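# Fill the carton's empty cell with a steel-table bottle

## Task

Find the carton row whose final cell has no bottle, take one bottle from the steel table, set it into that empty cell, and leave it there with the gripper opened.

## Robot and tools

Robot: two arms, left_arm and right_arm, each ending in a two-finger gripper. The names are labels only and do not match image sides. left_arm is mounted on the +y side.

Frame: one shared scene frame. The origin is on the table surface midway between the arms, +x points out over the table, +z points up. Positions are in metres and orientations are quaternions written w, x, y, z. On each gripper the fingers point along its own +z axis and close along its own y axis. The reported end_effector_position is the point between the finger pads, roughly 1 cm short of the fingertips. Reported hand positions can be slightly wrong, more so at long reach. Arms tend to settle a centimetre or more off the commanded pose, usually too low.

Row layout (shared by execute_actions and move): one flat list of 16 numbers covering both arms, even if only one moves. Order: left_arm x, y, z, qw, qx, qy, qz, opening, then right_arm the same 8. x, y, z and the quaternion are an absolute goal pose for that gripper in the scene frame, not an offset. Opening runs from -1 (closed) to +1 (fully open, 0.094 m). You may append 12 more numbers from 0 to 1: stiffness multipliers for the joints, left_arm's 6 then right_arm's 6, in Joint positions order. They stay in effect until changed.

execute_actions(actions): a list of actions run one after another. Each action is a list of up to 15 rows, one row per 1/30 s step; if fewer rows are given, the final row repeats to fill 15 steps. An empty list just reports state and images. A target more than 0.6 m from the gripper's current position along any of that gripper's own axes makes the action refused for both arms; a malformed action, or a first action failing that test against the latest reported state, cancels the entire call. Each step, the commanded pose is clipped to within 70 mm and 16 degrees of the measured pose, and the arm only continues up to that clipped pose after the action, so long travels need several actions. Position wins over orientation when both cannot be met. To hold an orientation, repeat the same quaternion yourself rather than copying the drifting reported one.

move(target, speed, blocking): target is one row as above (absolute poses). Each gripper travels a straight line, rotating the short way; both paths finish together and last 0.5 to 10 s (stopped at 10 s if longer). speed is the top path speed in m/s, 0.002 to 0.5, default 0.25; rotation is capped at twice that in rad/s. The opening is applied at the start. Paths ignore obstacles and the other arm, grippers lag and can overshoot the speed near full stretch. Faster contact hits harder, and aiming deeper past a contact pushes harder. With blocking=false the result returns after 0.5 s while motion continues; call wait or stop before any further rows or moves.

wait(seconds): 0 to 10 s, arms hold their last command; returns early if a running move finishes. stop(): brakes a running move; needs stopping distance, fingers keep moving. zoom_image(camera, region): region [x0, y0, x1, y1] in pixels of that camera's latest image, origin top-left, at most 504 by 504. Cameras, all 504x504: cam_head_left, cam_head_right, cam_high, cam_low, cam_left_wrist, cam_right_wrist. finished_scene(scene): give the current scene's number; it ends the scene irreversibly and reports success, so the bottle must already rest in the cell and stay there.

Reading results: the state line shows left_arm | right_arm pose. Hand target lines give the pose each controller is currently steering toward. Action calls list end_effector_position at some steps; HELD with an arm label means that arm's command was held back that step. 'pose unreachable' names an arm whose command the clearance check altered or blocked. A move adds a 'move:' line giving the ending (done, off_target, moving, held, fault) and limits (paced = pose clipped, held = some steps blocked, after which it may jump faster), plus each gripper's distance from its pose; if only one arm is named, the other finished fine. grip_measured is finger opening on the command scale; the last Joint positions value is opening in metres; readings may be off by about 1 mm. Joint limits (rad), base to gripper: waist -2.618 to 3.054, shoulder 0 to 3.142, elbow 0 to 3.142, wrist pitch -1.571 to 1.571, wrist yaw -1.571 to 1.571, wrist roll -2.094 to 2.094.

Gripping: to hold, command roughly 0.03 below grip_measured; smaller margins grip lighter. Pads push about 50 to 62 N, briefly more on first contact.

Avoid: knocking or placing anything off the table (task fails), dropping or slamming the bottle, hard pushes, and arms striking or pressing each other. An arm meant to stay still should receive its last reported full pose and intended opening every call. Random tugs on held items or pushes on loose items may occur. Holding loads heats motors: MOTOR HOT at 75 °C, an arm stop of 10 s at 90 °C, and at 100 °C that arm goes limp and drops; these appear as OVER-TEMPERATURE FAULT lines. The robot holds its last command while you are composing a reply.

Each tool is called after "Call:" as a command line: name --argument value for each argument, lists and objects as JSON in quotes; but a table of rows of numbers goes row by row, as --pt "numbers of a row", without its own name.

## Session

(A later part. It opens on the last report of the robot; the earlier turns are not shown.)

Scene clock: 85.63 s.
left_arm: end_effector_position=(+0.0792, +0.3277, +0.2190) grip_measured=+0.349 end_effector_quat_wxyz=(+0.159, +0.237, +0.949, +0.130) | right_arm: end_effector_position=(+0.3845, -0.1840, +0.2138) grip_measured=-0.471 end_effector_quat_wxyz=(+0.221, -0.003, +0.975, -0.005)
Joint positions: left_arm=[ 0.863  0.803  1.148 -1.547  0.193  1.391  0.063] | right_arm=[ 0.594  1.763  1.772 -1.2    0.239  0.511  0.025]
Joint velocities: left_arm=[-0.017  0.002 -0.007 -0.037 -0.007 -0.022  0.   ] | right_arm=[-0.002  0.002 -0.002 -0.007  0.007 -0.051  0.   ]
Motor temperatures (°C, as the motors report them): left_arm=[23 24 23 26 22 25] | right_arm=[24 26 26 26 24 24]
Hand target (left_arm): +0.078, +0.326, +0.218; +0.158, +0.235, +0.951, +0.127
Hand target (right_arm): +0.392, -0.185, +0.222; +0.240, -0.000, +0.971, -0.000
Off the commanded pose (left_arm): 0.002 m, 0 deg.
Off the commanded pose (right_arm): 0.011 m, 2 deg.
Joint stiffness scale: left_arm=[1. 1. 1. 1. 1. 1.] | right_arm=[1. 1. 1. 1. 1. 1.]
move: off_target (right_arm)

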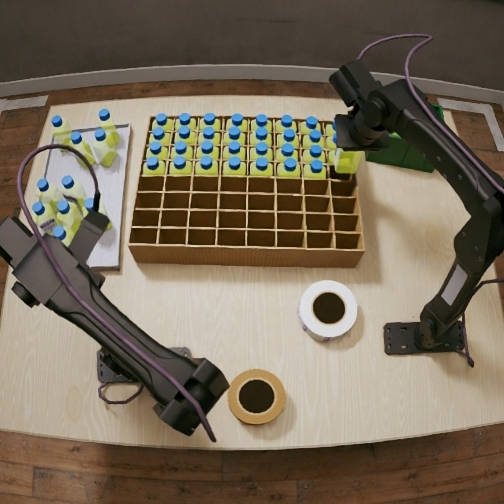

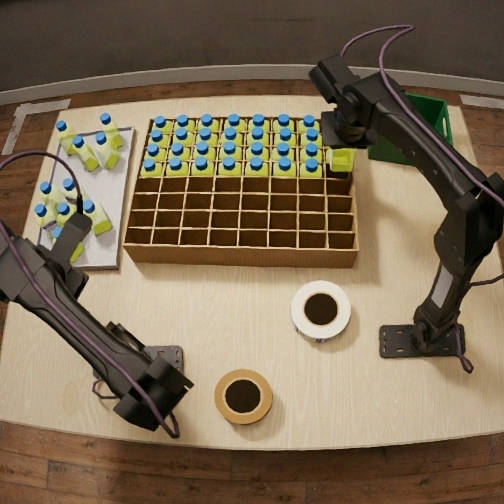

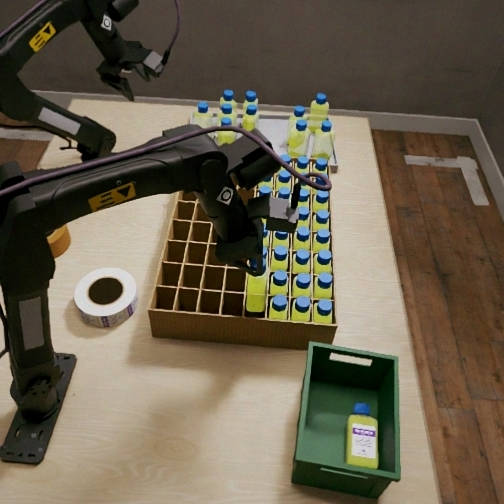

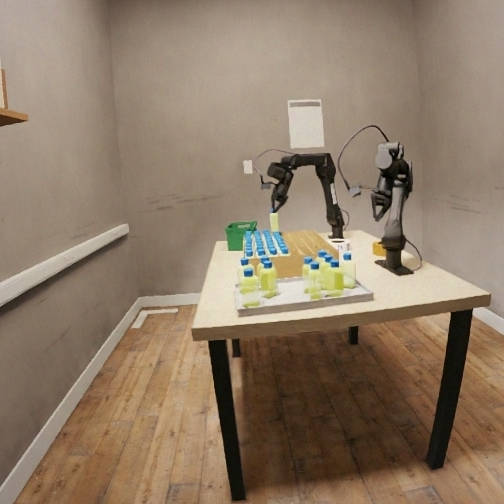

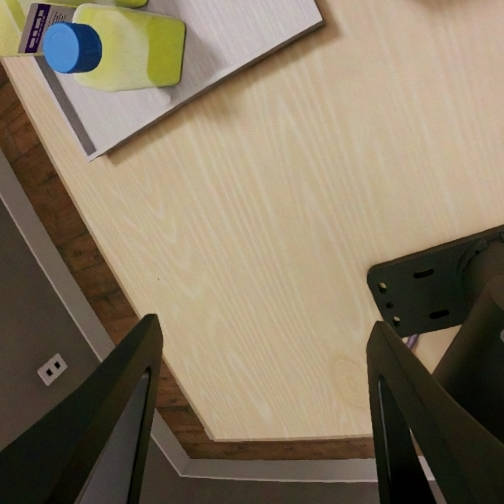

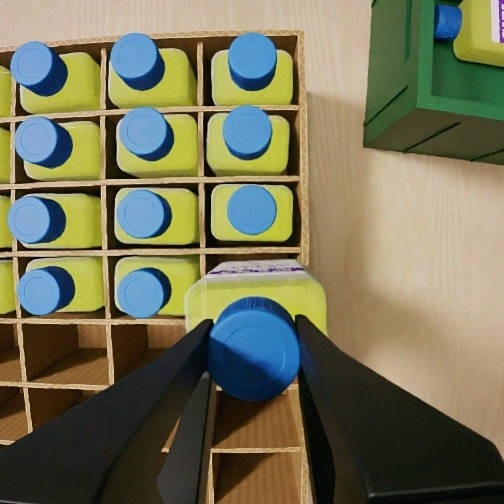

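Call:
move --target '[0.0783, 0.3265, 0.2184, 0.158, 0.235, 0.951, 0.127, 0.35, 0.3835, -0.180, 0.18, 0.24, 0, 0.9708, 0, -0.51]' --speed 0.05

Call:
zoom_image --camera "cam_high" --region '[190, 220, 320, 350]'

Scene clock: 88.37 s.
left_arm: end_effector_position=(+0.0793, +0.3278, +0.2191) grip_measured=+0.349 end_effector_quat_wxyz=(+0.159, +0.237, +0.949, +0.130) | right_arm: end_effector_position=(+0.3840, -0.1810, +0.1644) grip_measured=-0.471 end_effector_quat_wxyz=(+0.214, -0.003, +0.977, -0.009)
Joint positions: left_arm=[ 0.863  0.803  1.148 -1.546  0.193  1.391  0.063] | right_arm=[ 0.602  1.754  1.569 -1.024  0.243  0.52   0.025]
Joint velocities: left_arm=[-0.007 -0.012  0.002  0.051 -0.051 -0.007 -0.   ] | right_arm=[ 0.002 -0.061 -0.022 -0.051  0.051  0.037 -0.   ]
Motor temperatures (°C, as the motors report them): left_arm=[23 24 23 26 22 25] | right_arm=[24 26 26 26 24 24]
Hand target (left_arm): +0.078, +0.327, +0.218; +0.158, +0.235, +0.951, +0.127
Hand target (right_arm): +0.384, -0.180, +0.180; +0.239, +0.000, +0.971, +0.000
Off the commanded pose (left_arm): 0.002 m, 1 deg.
Off the commanded pose (right_arm): 0.016 m, 3 deg.
Joint stiffness scale: left_arm=[1. 1. 1. 1. 1. 1.] | right_arm=[1. 1. 1. 1. 1. 1.]
move: off_target (right_arm)

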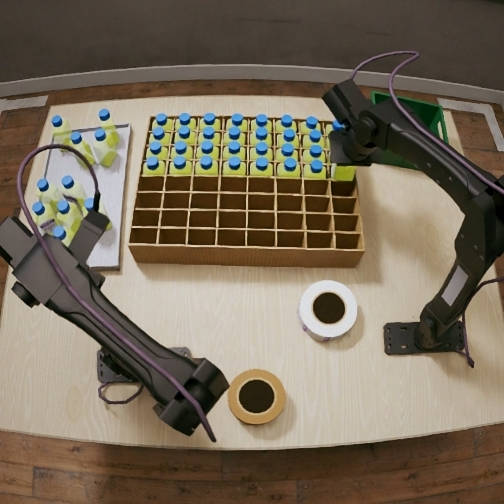

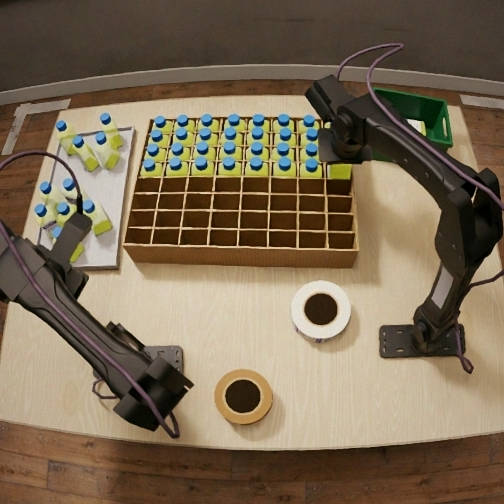

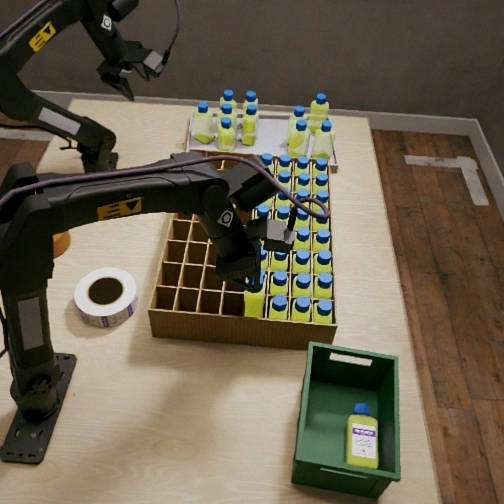

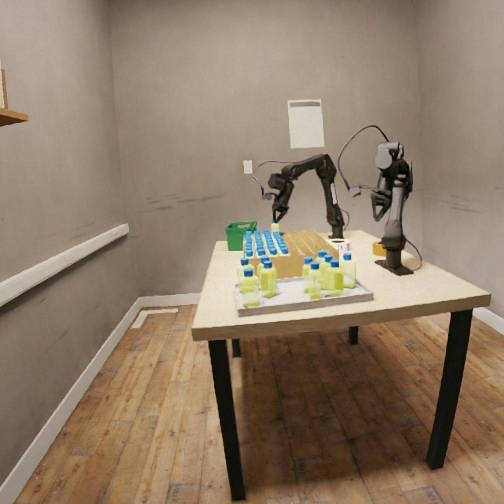

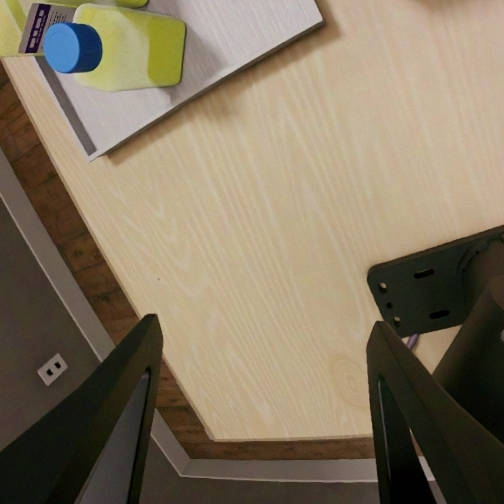

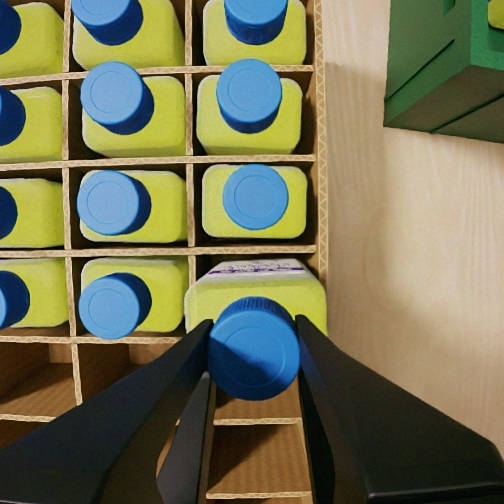

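Region (190, 220, 320, 350) of cam_high's 504x504 image, scaled by 3.877, with more detail than that image has.

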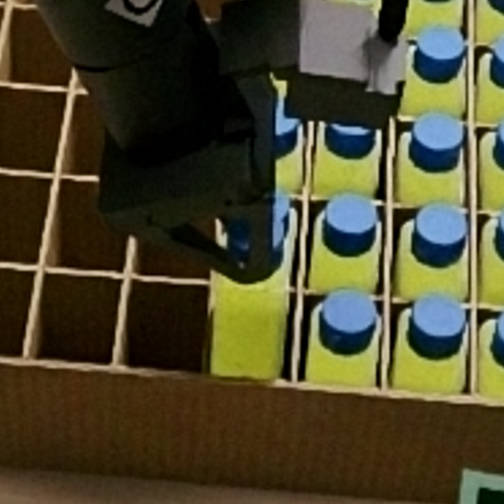

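Call:
move --target '[0.0783, 0.3265, 0.2184, 0.158, 0.235, 0.951, 0.127, 0.35, 0.3835, -0.180, 0.126, 0.24, 0, 0.9708, 0, -0.51]' --speed 0.06

Call:
zoom_image --camera "cam_high" --region '[190, 220, 320, 350]'

Scene clock: 89.97 s.
left_arm: end_effector_position=(+0.0794, +0.3279, +0.2191) grip_measured=+0.349 end_effector_quat_wxyz=(+0.159, +0.237, +0.949, +0.131) | right_arm: end_effector_position=(+0.3850, -0.1814, +0.1174) grip_measured=-0.471 end_effector_quat_wxyz=(+0.225, -0.001, +0.974, -0.005)
Joint positions: left_arm=[ 0.863  0.803  1.148 -1.546  0.193  1.391  0.063] | right_arm=[ 0.603  1.746  1.363 -0.804  0.248  0.522  0.025]
Joint velocities: left_arm=[ 0.002 -0.007 -0.002 -0.022 -0.022 -0.022 -0.   ] | right_arm=[-0.027 -0.012 -0.017 -0.022  0.022  0.022 -0.   ]
Motor temperatures (°C, as the motors report them): left_arm=[23 24 23 26 22 25] | right_arm=[24 26 26 26 24 24]
Hand target (left_arm): +0.078, +0.326, +0.218; +0.158, +0.235, +0.951, +0.127
Hand target (right_arm): +0.384, -0.180, +0.126; +0.240, -0.000, +0.971, +0.000
Off the commanded pose (left_arm): 0.002 m, 1 deg.
Off the commanded pose (right_arm): 0.009 m, 2 deg.
Joint stiffness scale: left_arm=[1. 1. 1. 1. 1. 1.] | right_arm=[1. 1. 1. 1. 1. 1.]
move: done

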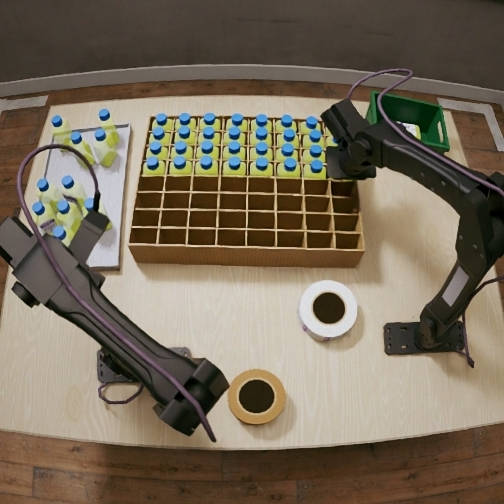

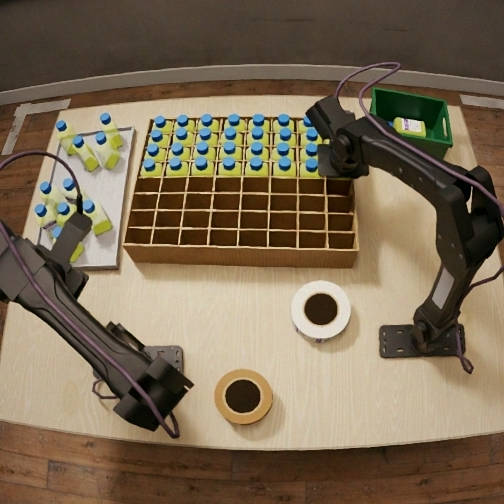

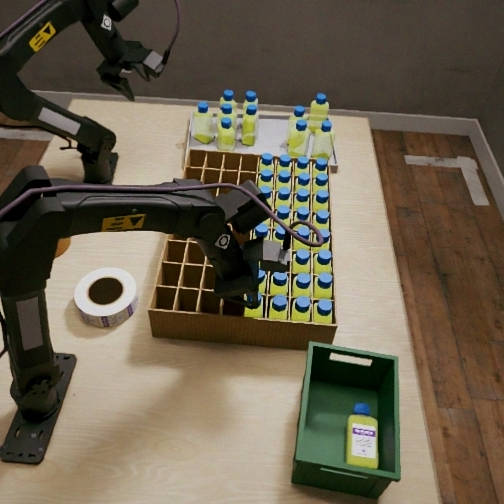

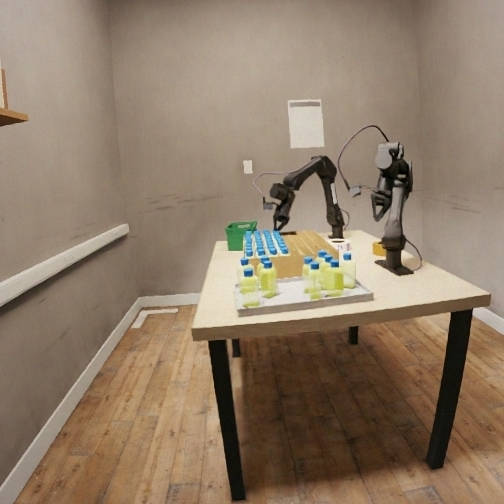

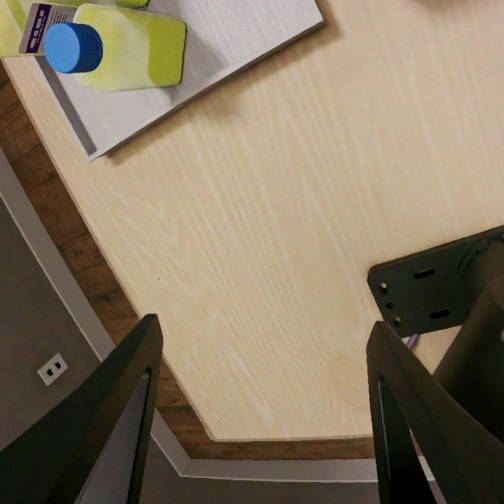

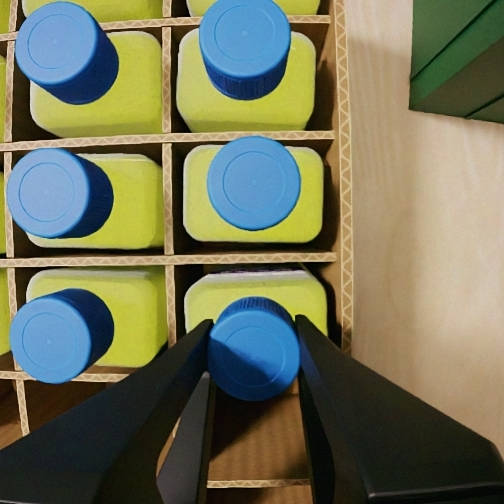

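Region (190, 220, 320, 350) of cam_high's 504x504 image, scaled by 3.877, with more detail than that image has.

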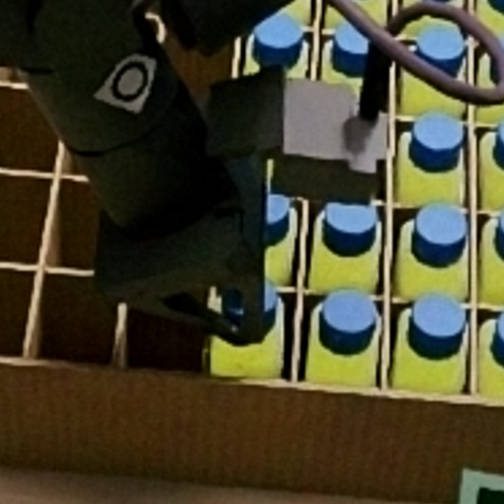

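Call:
execute_actions --actions '[[[0.0783, 0.3265, 0.2184, 0.158, 0.235, 0.951, 0.127, 0.35, 0.3835, -0.180, 0.126, 0.24, 0, 0.9708, 0, 0.1]], [[0.0783, 0.3265, 0.2184, 0.158, 0.235, 0.951, 0.127, 0.35, 0.3835, -0.180, 0.132, 0.24, 0, 0.9708, 0, 0.1], [0.0783, 0.3265, 0.2184, 0.158, 0.235, 0.951, 0.127, 0.35, 0.383, -0.180, 0.138, 0.24, 0, 0.9708, 0, 0.1], [0.0783, 0.3265, 0.2184, 0.158, 0.235, 0.951, 0.127, 0.35, 0.382, -0.180, 0.145, 0.24, 0, 0.9708, 0, 0.1], [0.0783, 0.3265, 0.2184, 0.158, 0.235, 0.951, 0.127, 0.35, 0.381, -0.180, 0.152, 0.24, 0, 0.9708, 0, 0.1], [0.0783, 0.3265, 0.2184, 0.158, 0.235, 0.951, 0.127, 0.35, 0.380, -0.180, 0.159, 0.24, 0, 0.9708, 0, 0.1], [0.0783, 0.3265, 0.2184, 0.158, 0.235, 0.951, 0.127, 0.35, 0.379, -0.180, 0.166, 0.24, 0, 0.9708, 0, 0.1], [0.0783, 0.3265, 0.2184, 0.158, 0.235, 0.951, 0.127, 0.35, 0.378, -0.180, 0.172, 0.24, 0, 0.9708, 0, 0.1], [0.0783, 0.3265, 0.2184, 0.158, 0.235, 0.951, 0.127, 0.35, 0.377, -0.180, 0.177, 0.24, 0, 0.9708, 0, 0.1], [0.0783, 0.3265, 0.2184, 0.158, 0.235, 0.951, 0.127, 0.35, 0.376, -0.180, 0.180, 0.24, 0, 0.9708, 0, 0.1]]]'

Call:
zoom_image --camera "cam_high" --region '[190, 220, 320, 350]'

Scene clock: 91.93 s.
left_arm: end_effector_position=(+0.0794, +0.3279, +0.2191) grip_measured=+0.349 end_effector_quat_wxyz=(+0.159, +0.237, +0.949, +0.131) | right_arm: end_effector_position=(+0.3825, -0.1759, +0.1758) grip_measured=+0.098 end_effector_quat_wxyz=(+0.248, -0.001, +0.969, +0.012)
Joint positions: left_arm=[ 0.863  0.803  1.148 -1.546  0.193  1.391  0.063] | right_arm=[ 0.617  1.689  1.508 -0.948  0.248  0.529  0.052]
Joint velocities: left_arm=[ 0.002 -0.012 -0.017 -0.051  0.037  0.022  0.001] | right_arm=[-0.007  0.007  0.012 -0.168 -0.022  0.022  0.   ]
Motor temperatures (°C, as the motors report them): left_arm=[23 24 23 26 22 25] | right_arm=[24 26 26 27 24 24]
Hand target (left_arm): +0.078, +0.327, +0.218; +0.158, +0.235, +0.951, +0.127
Hand target (right_arm): +0.375, -0.181, +0.180; +0.241, -0.000, +0.971, +0.001
Off the commanded pose (left_arm): 0.002 m, 1 deg.
Off the commanded pose (right_arm): 0.009 m, 2 deg.
Joint stiffness scale: left_arm=[1. 1. 1. 1. 1. 1.] | right_arm=[1. 1. 1. 1. 1. 1.]
Step readings (end_effector_position; steps 1 to 15: 1st action; 16 to 30: 2nd action):
0: left_arm (+0.0794, +0.3279, +0.2191) | right_arm (+0.3849, -0.1814, +0.1172)
1: left_arm (+0.0794, +0.3279, +0.2191) | right_arm (+0.3849, -0.1814, +0.1172)
2: left_arm (+0.0794, +0.3279, +0.2191) | right_arm (+0.3850, -0.1814, +0.1173)
4: left_arm (+0.0794, +0.3279, +0.2191) | right_arm (+0.3851, -0.1813, +0.1173)
8: left_arm (+0.0794, +0.3279, +0.2191) | right_arm (+0.3852, -0.1812, +0.1174)
15: left_arm (+0.0794, +0.3279, +0.2191) | right_arm (+0.3852, -0.1812, +0.1174)
16: left_arm (+0.0794, +0.3279, +0.2191) | right_arm (+0.3852, -0.1812, +0.1174)
17: left_arm (+0.0794, +0.3279, +0.2191) | right_arm (+0.3850, -0.1814, +0.1177)
19: left_arm (+0.0794, +0.3279, +0.2191) | right_arm (+0.3829, -0.1822, +0.1206)
23: left_arm (+0.0794, +0.3279, +0.2191) | right_arm (+0.3817, -0.1800, +0.1429)
30: end_effector_position above

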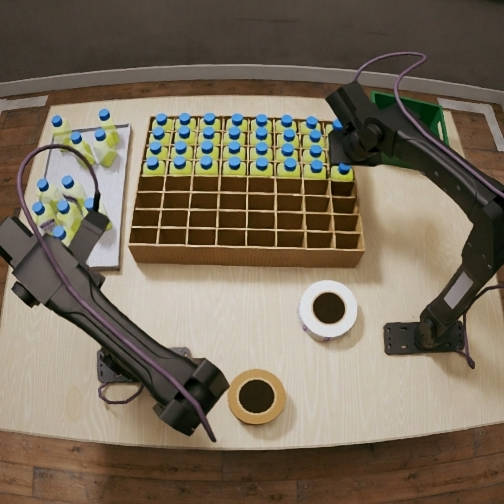

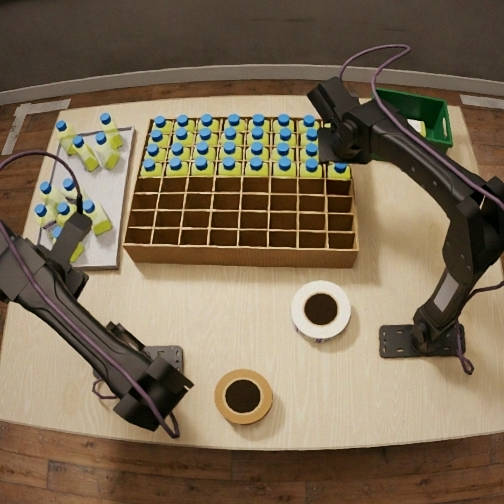

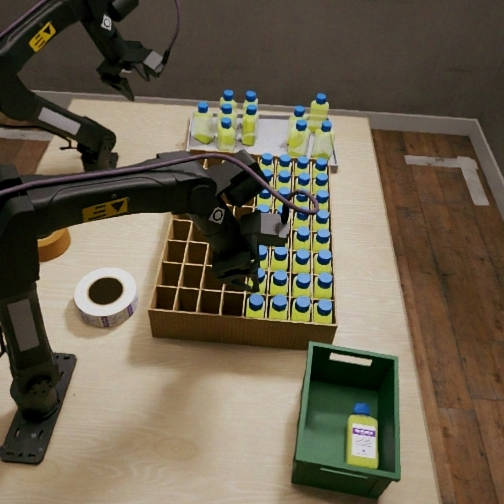

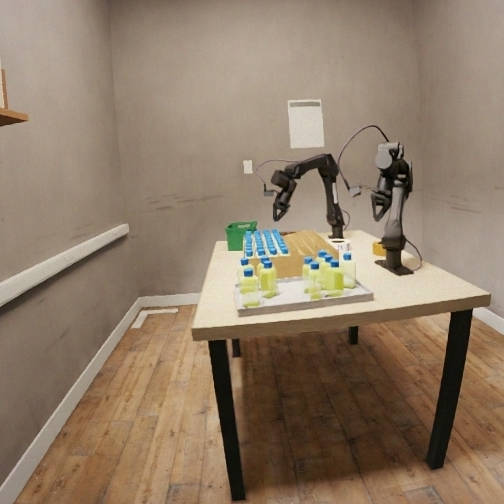

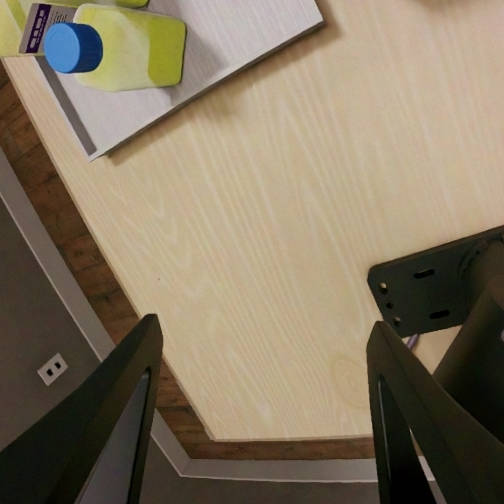

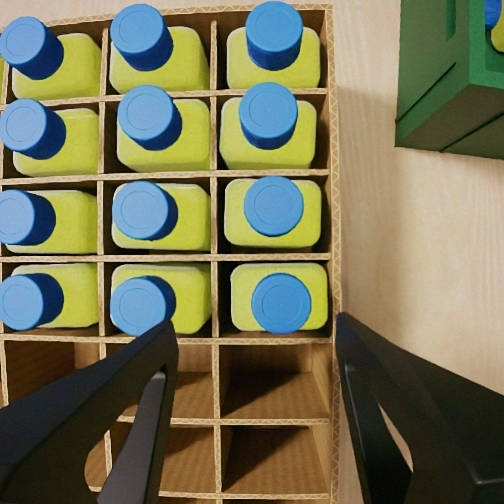

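Region (190, 220, 320, 350) of cam_high's 504x504 image, scaled by 3.877, with more detail than that image has.

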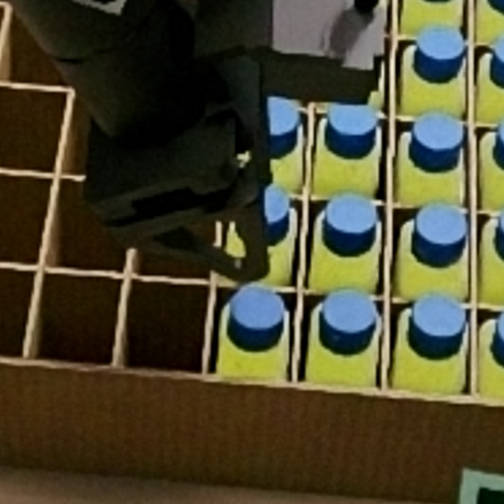

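The bottle is seated in the empty cell and the gripper has let go, so I'm ending scene 1.

Call:
finished_scene --scene 1

The scene is finished: the task was done.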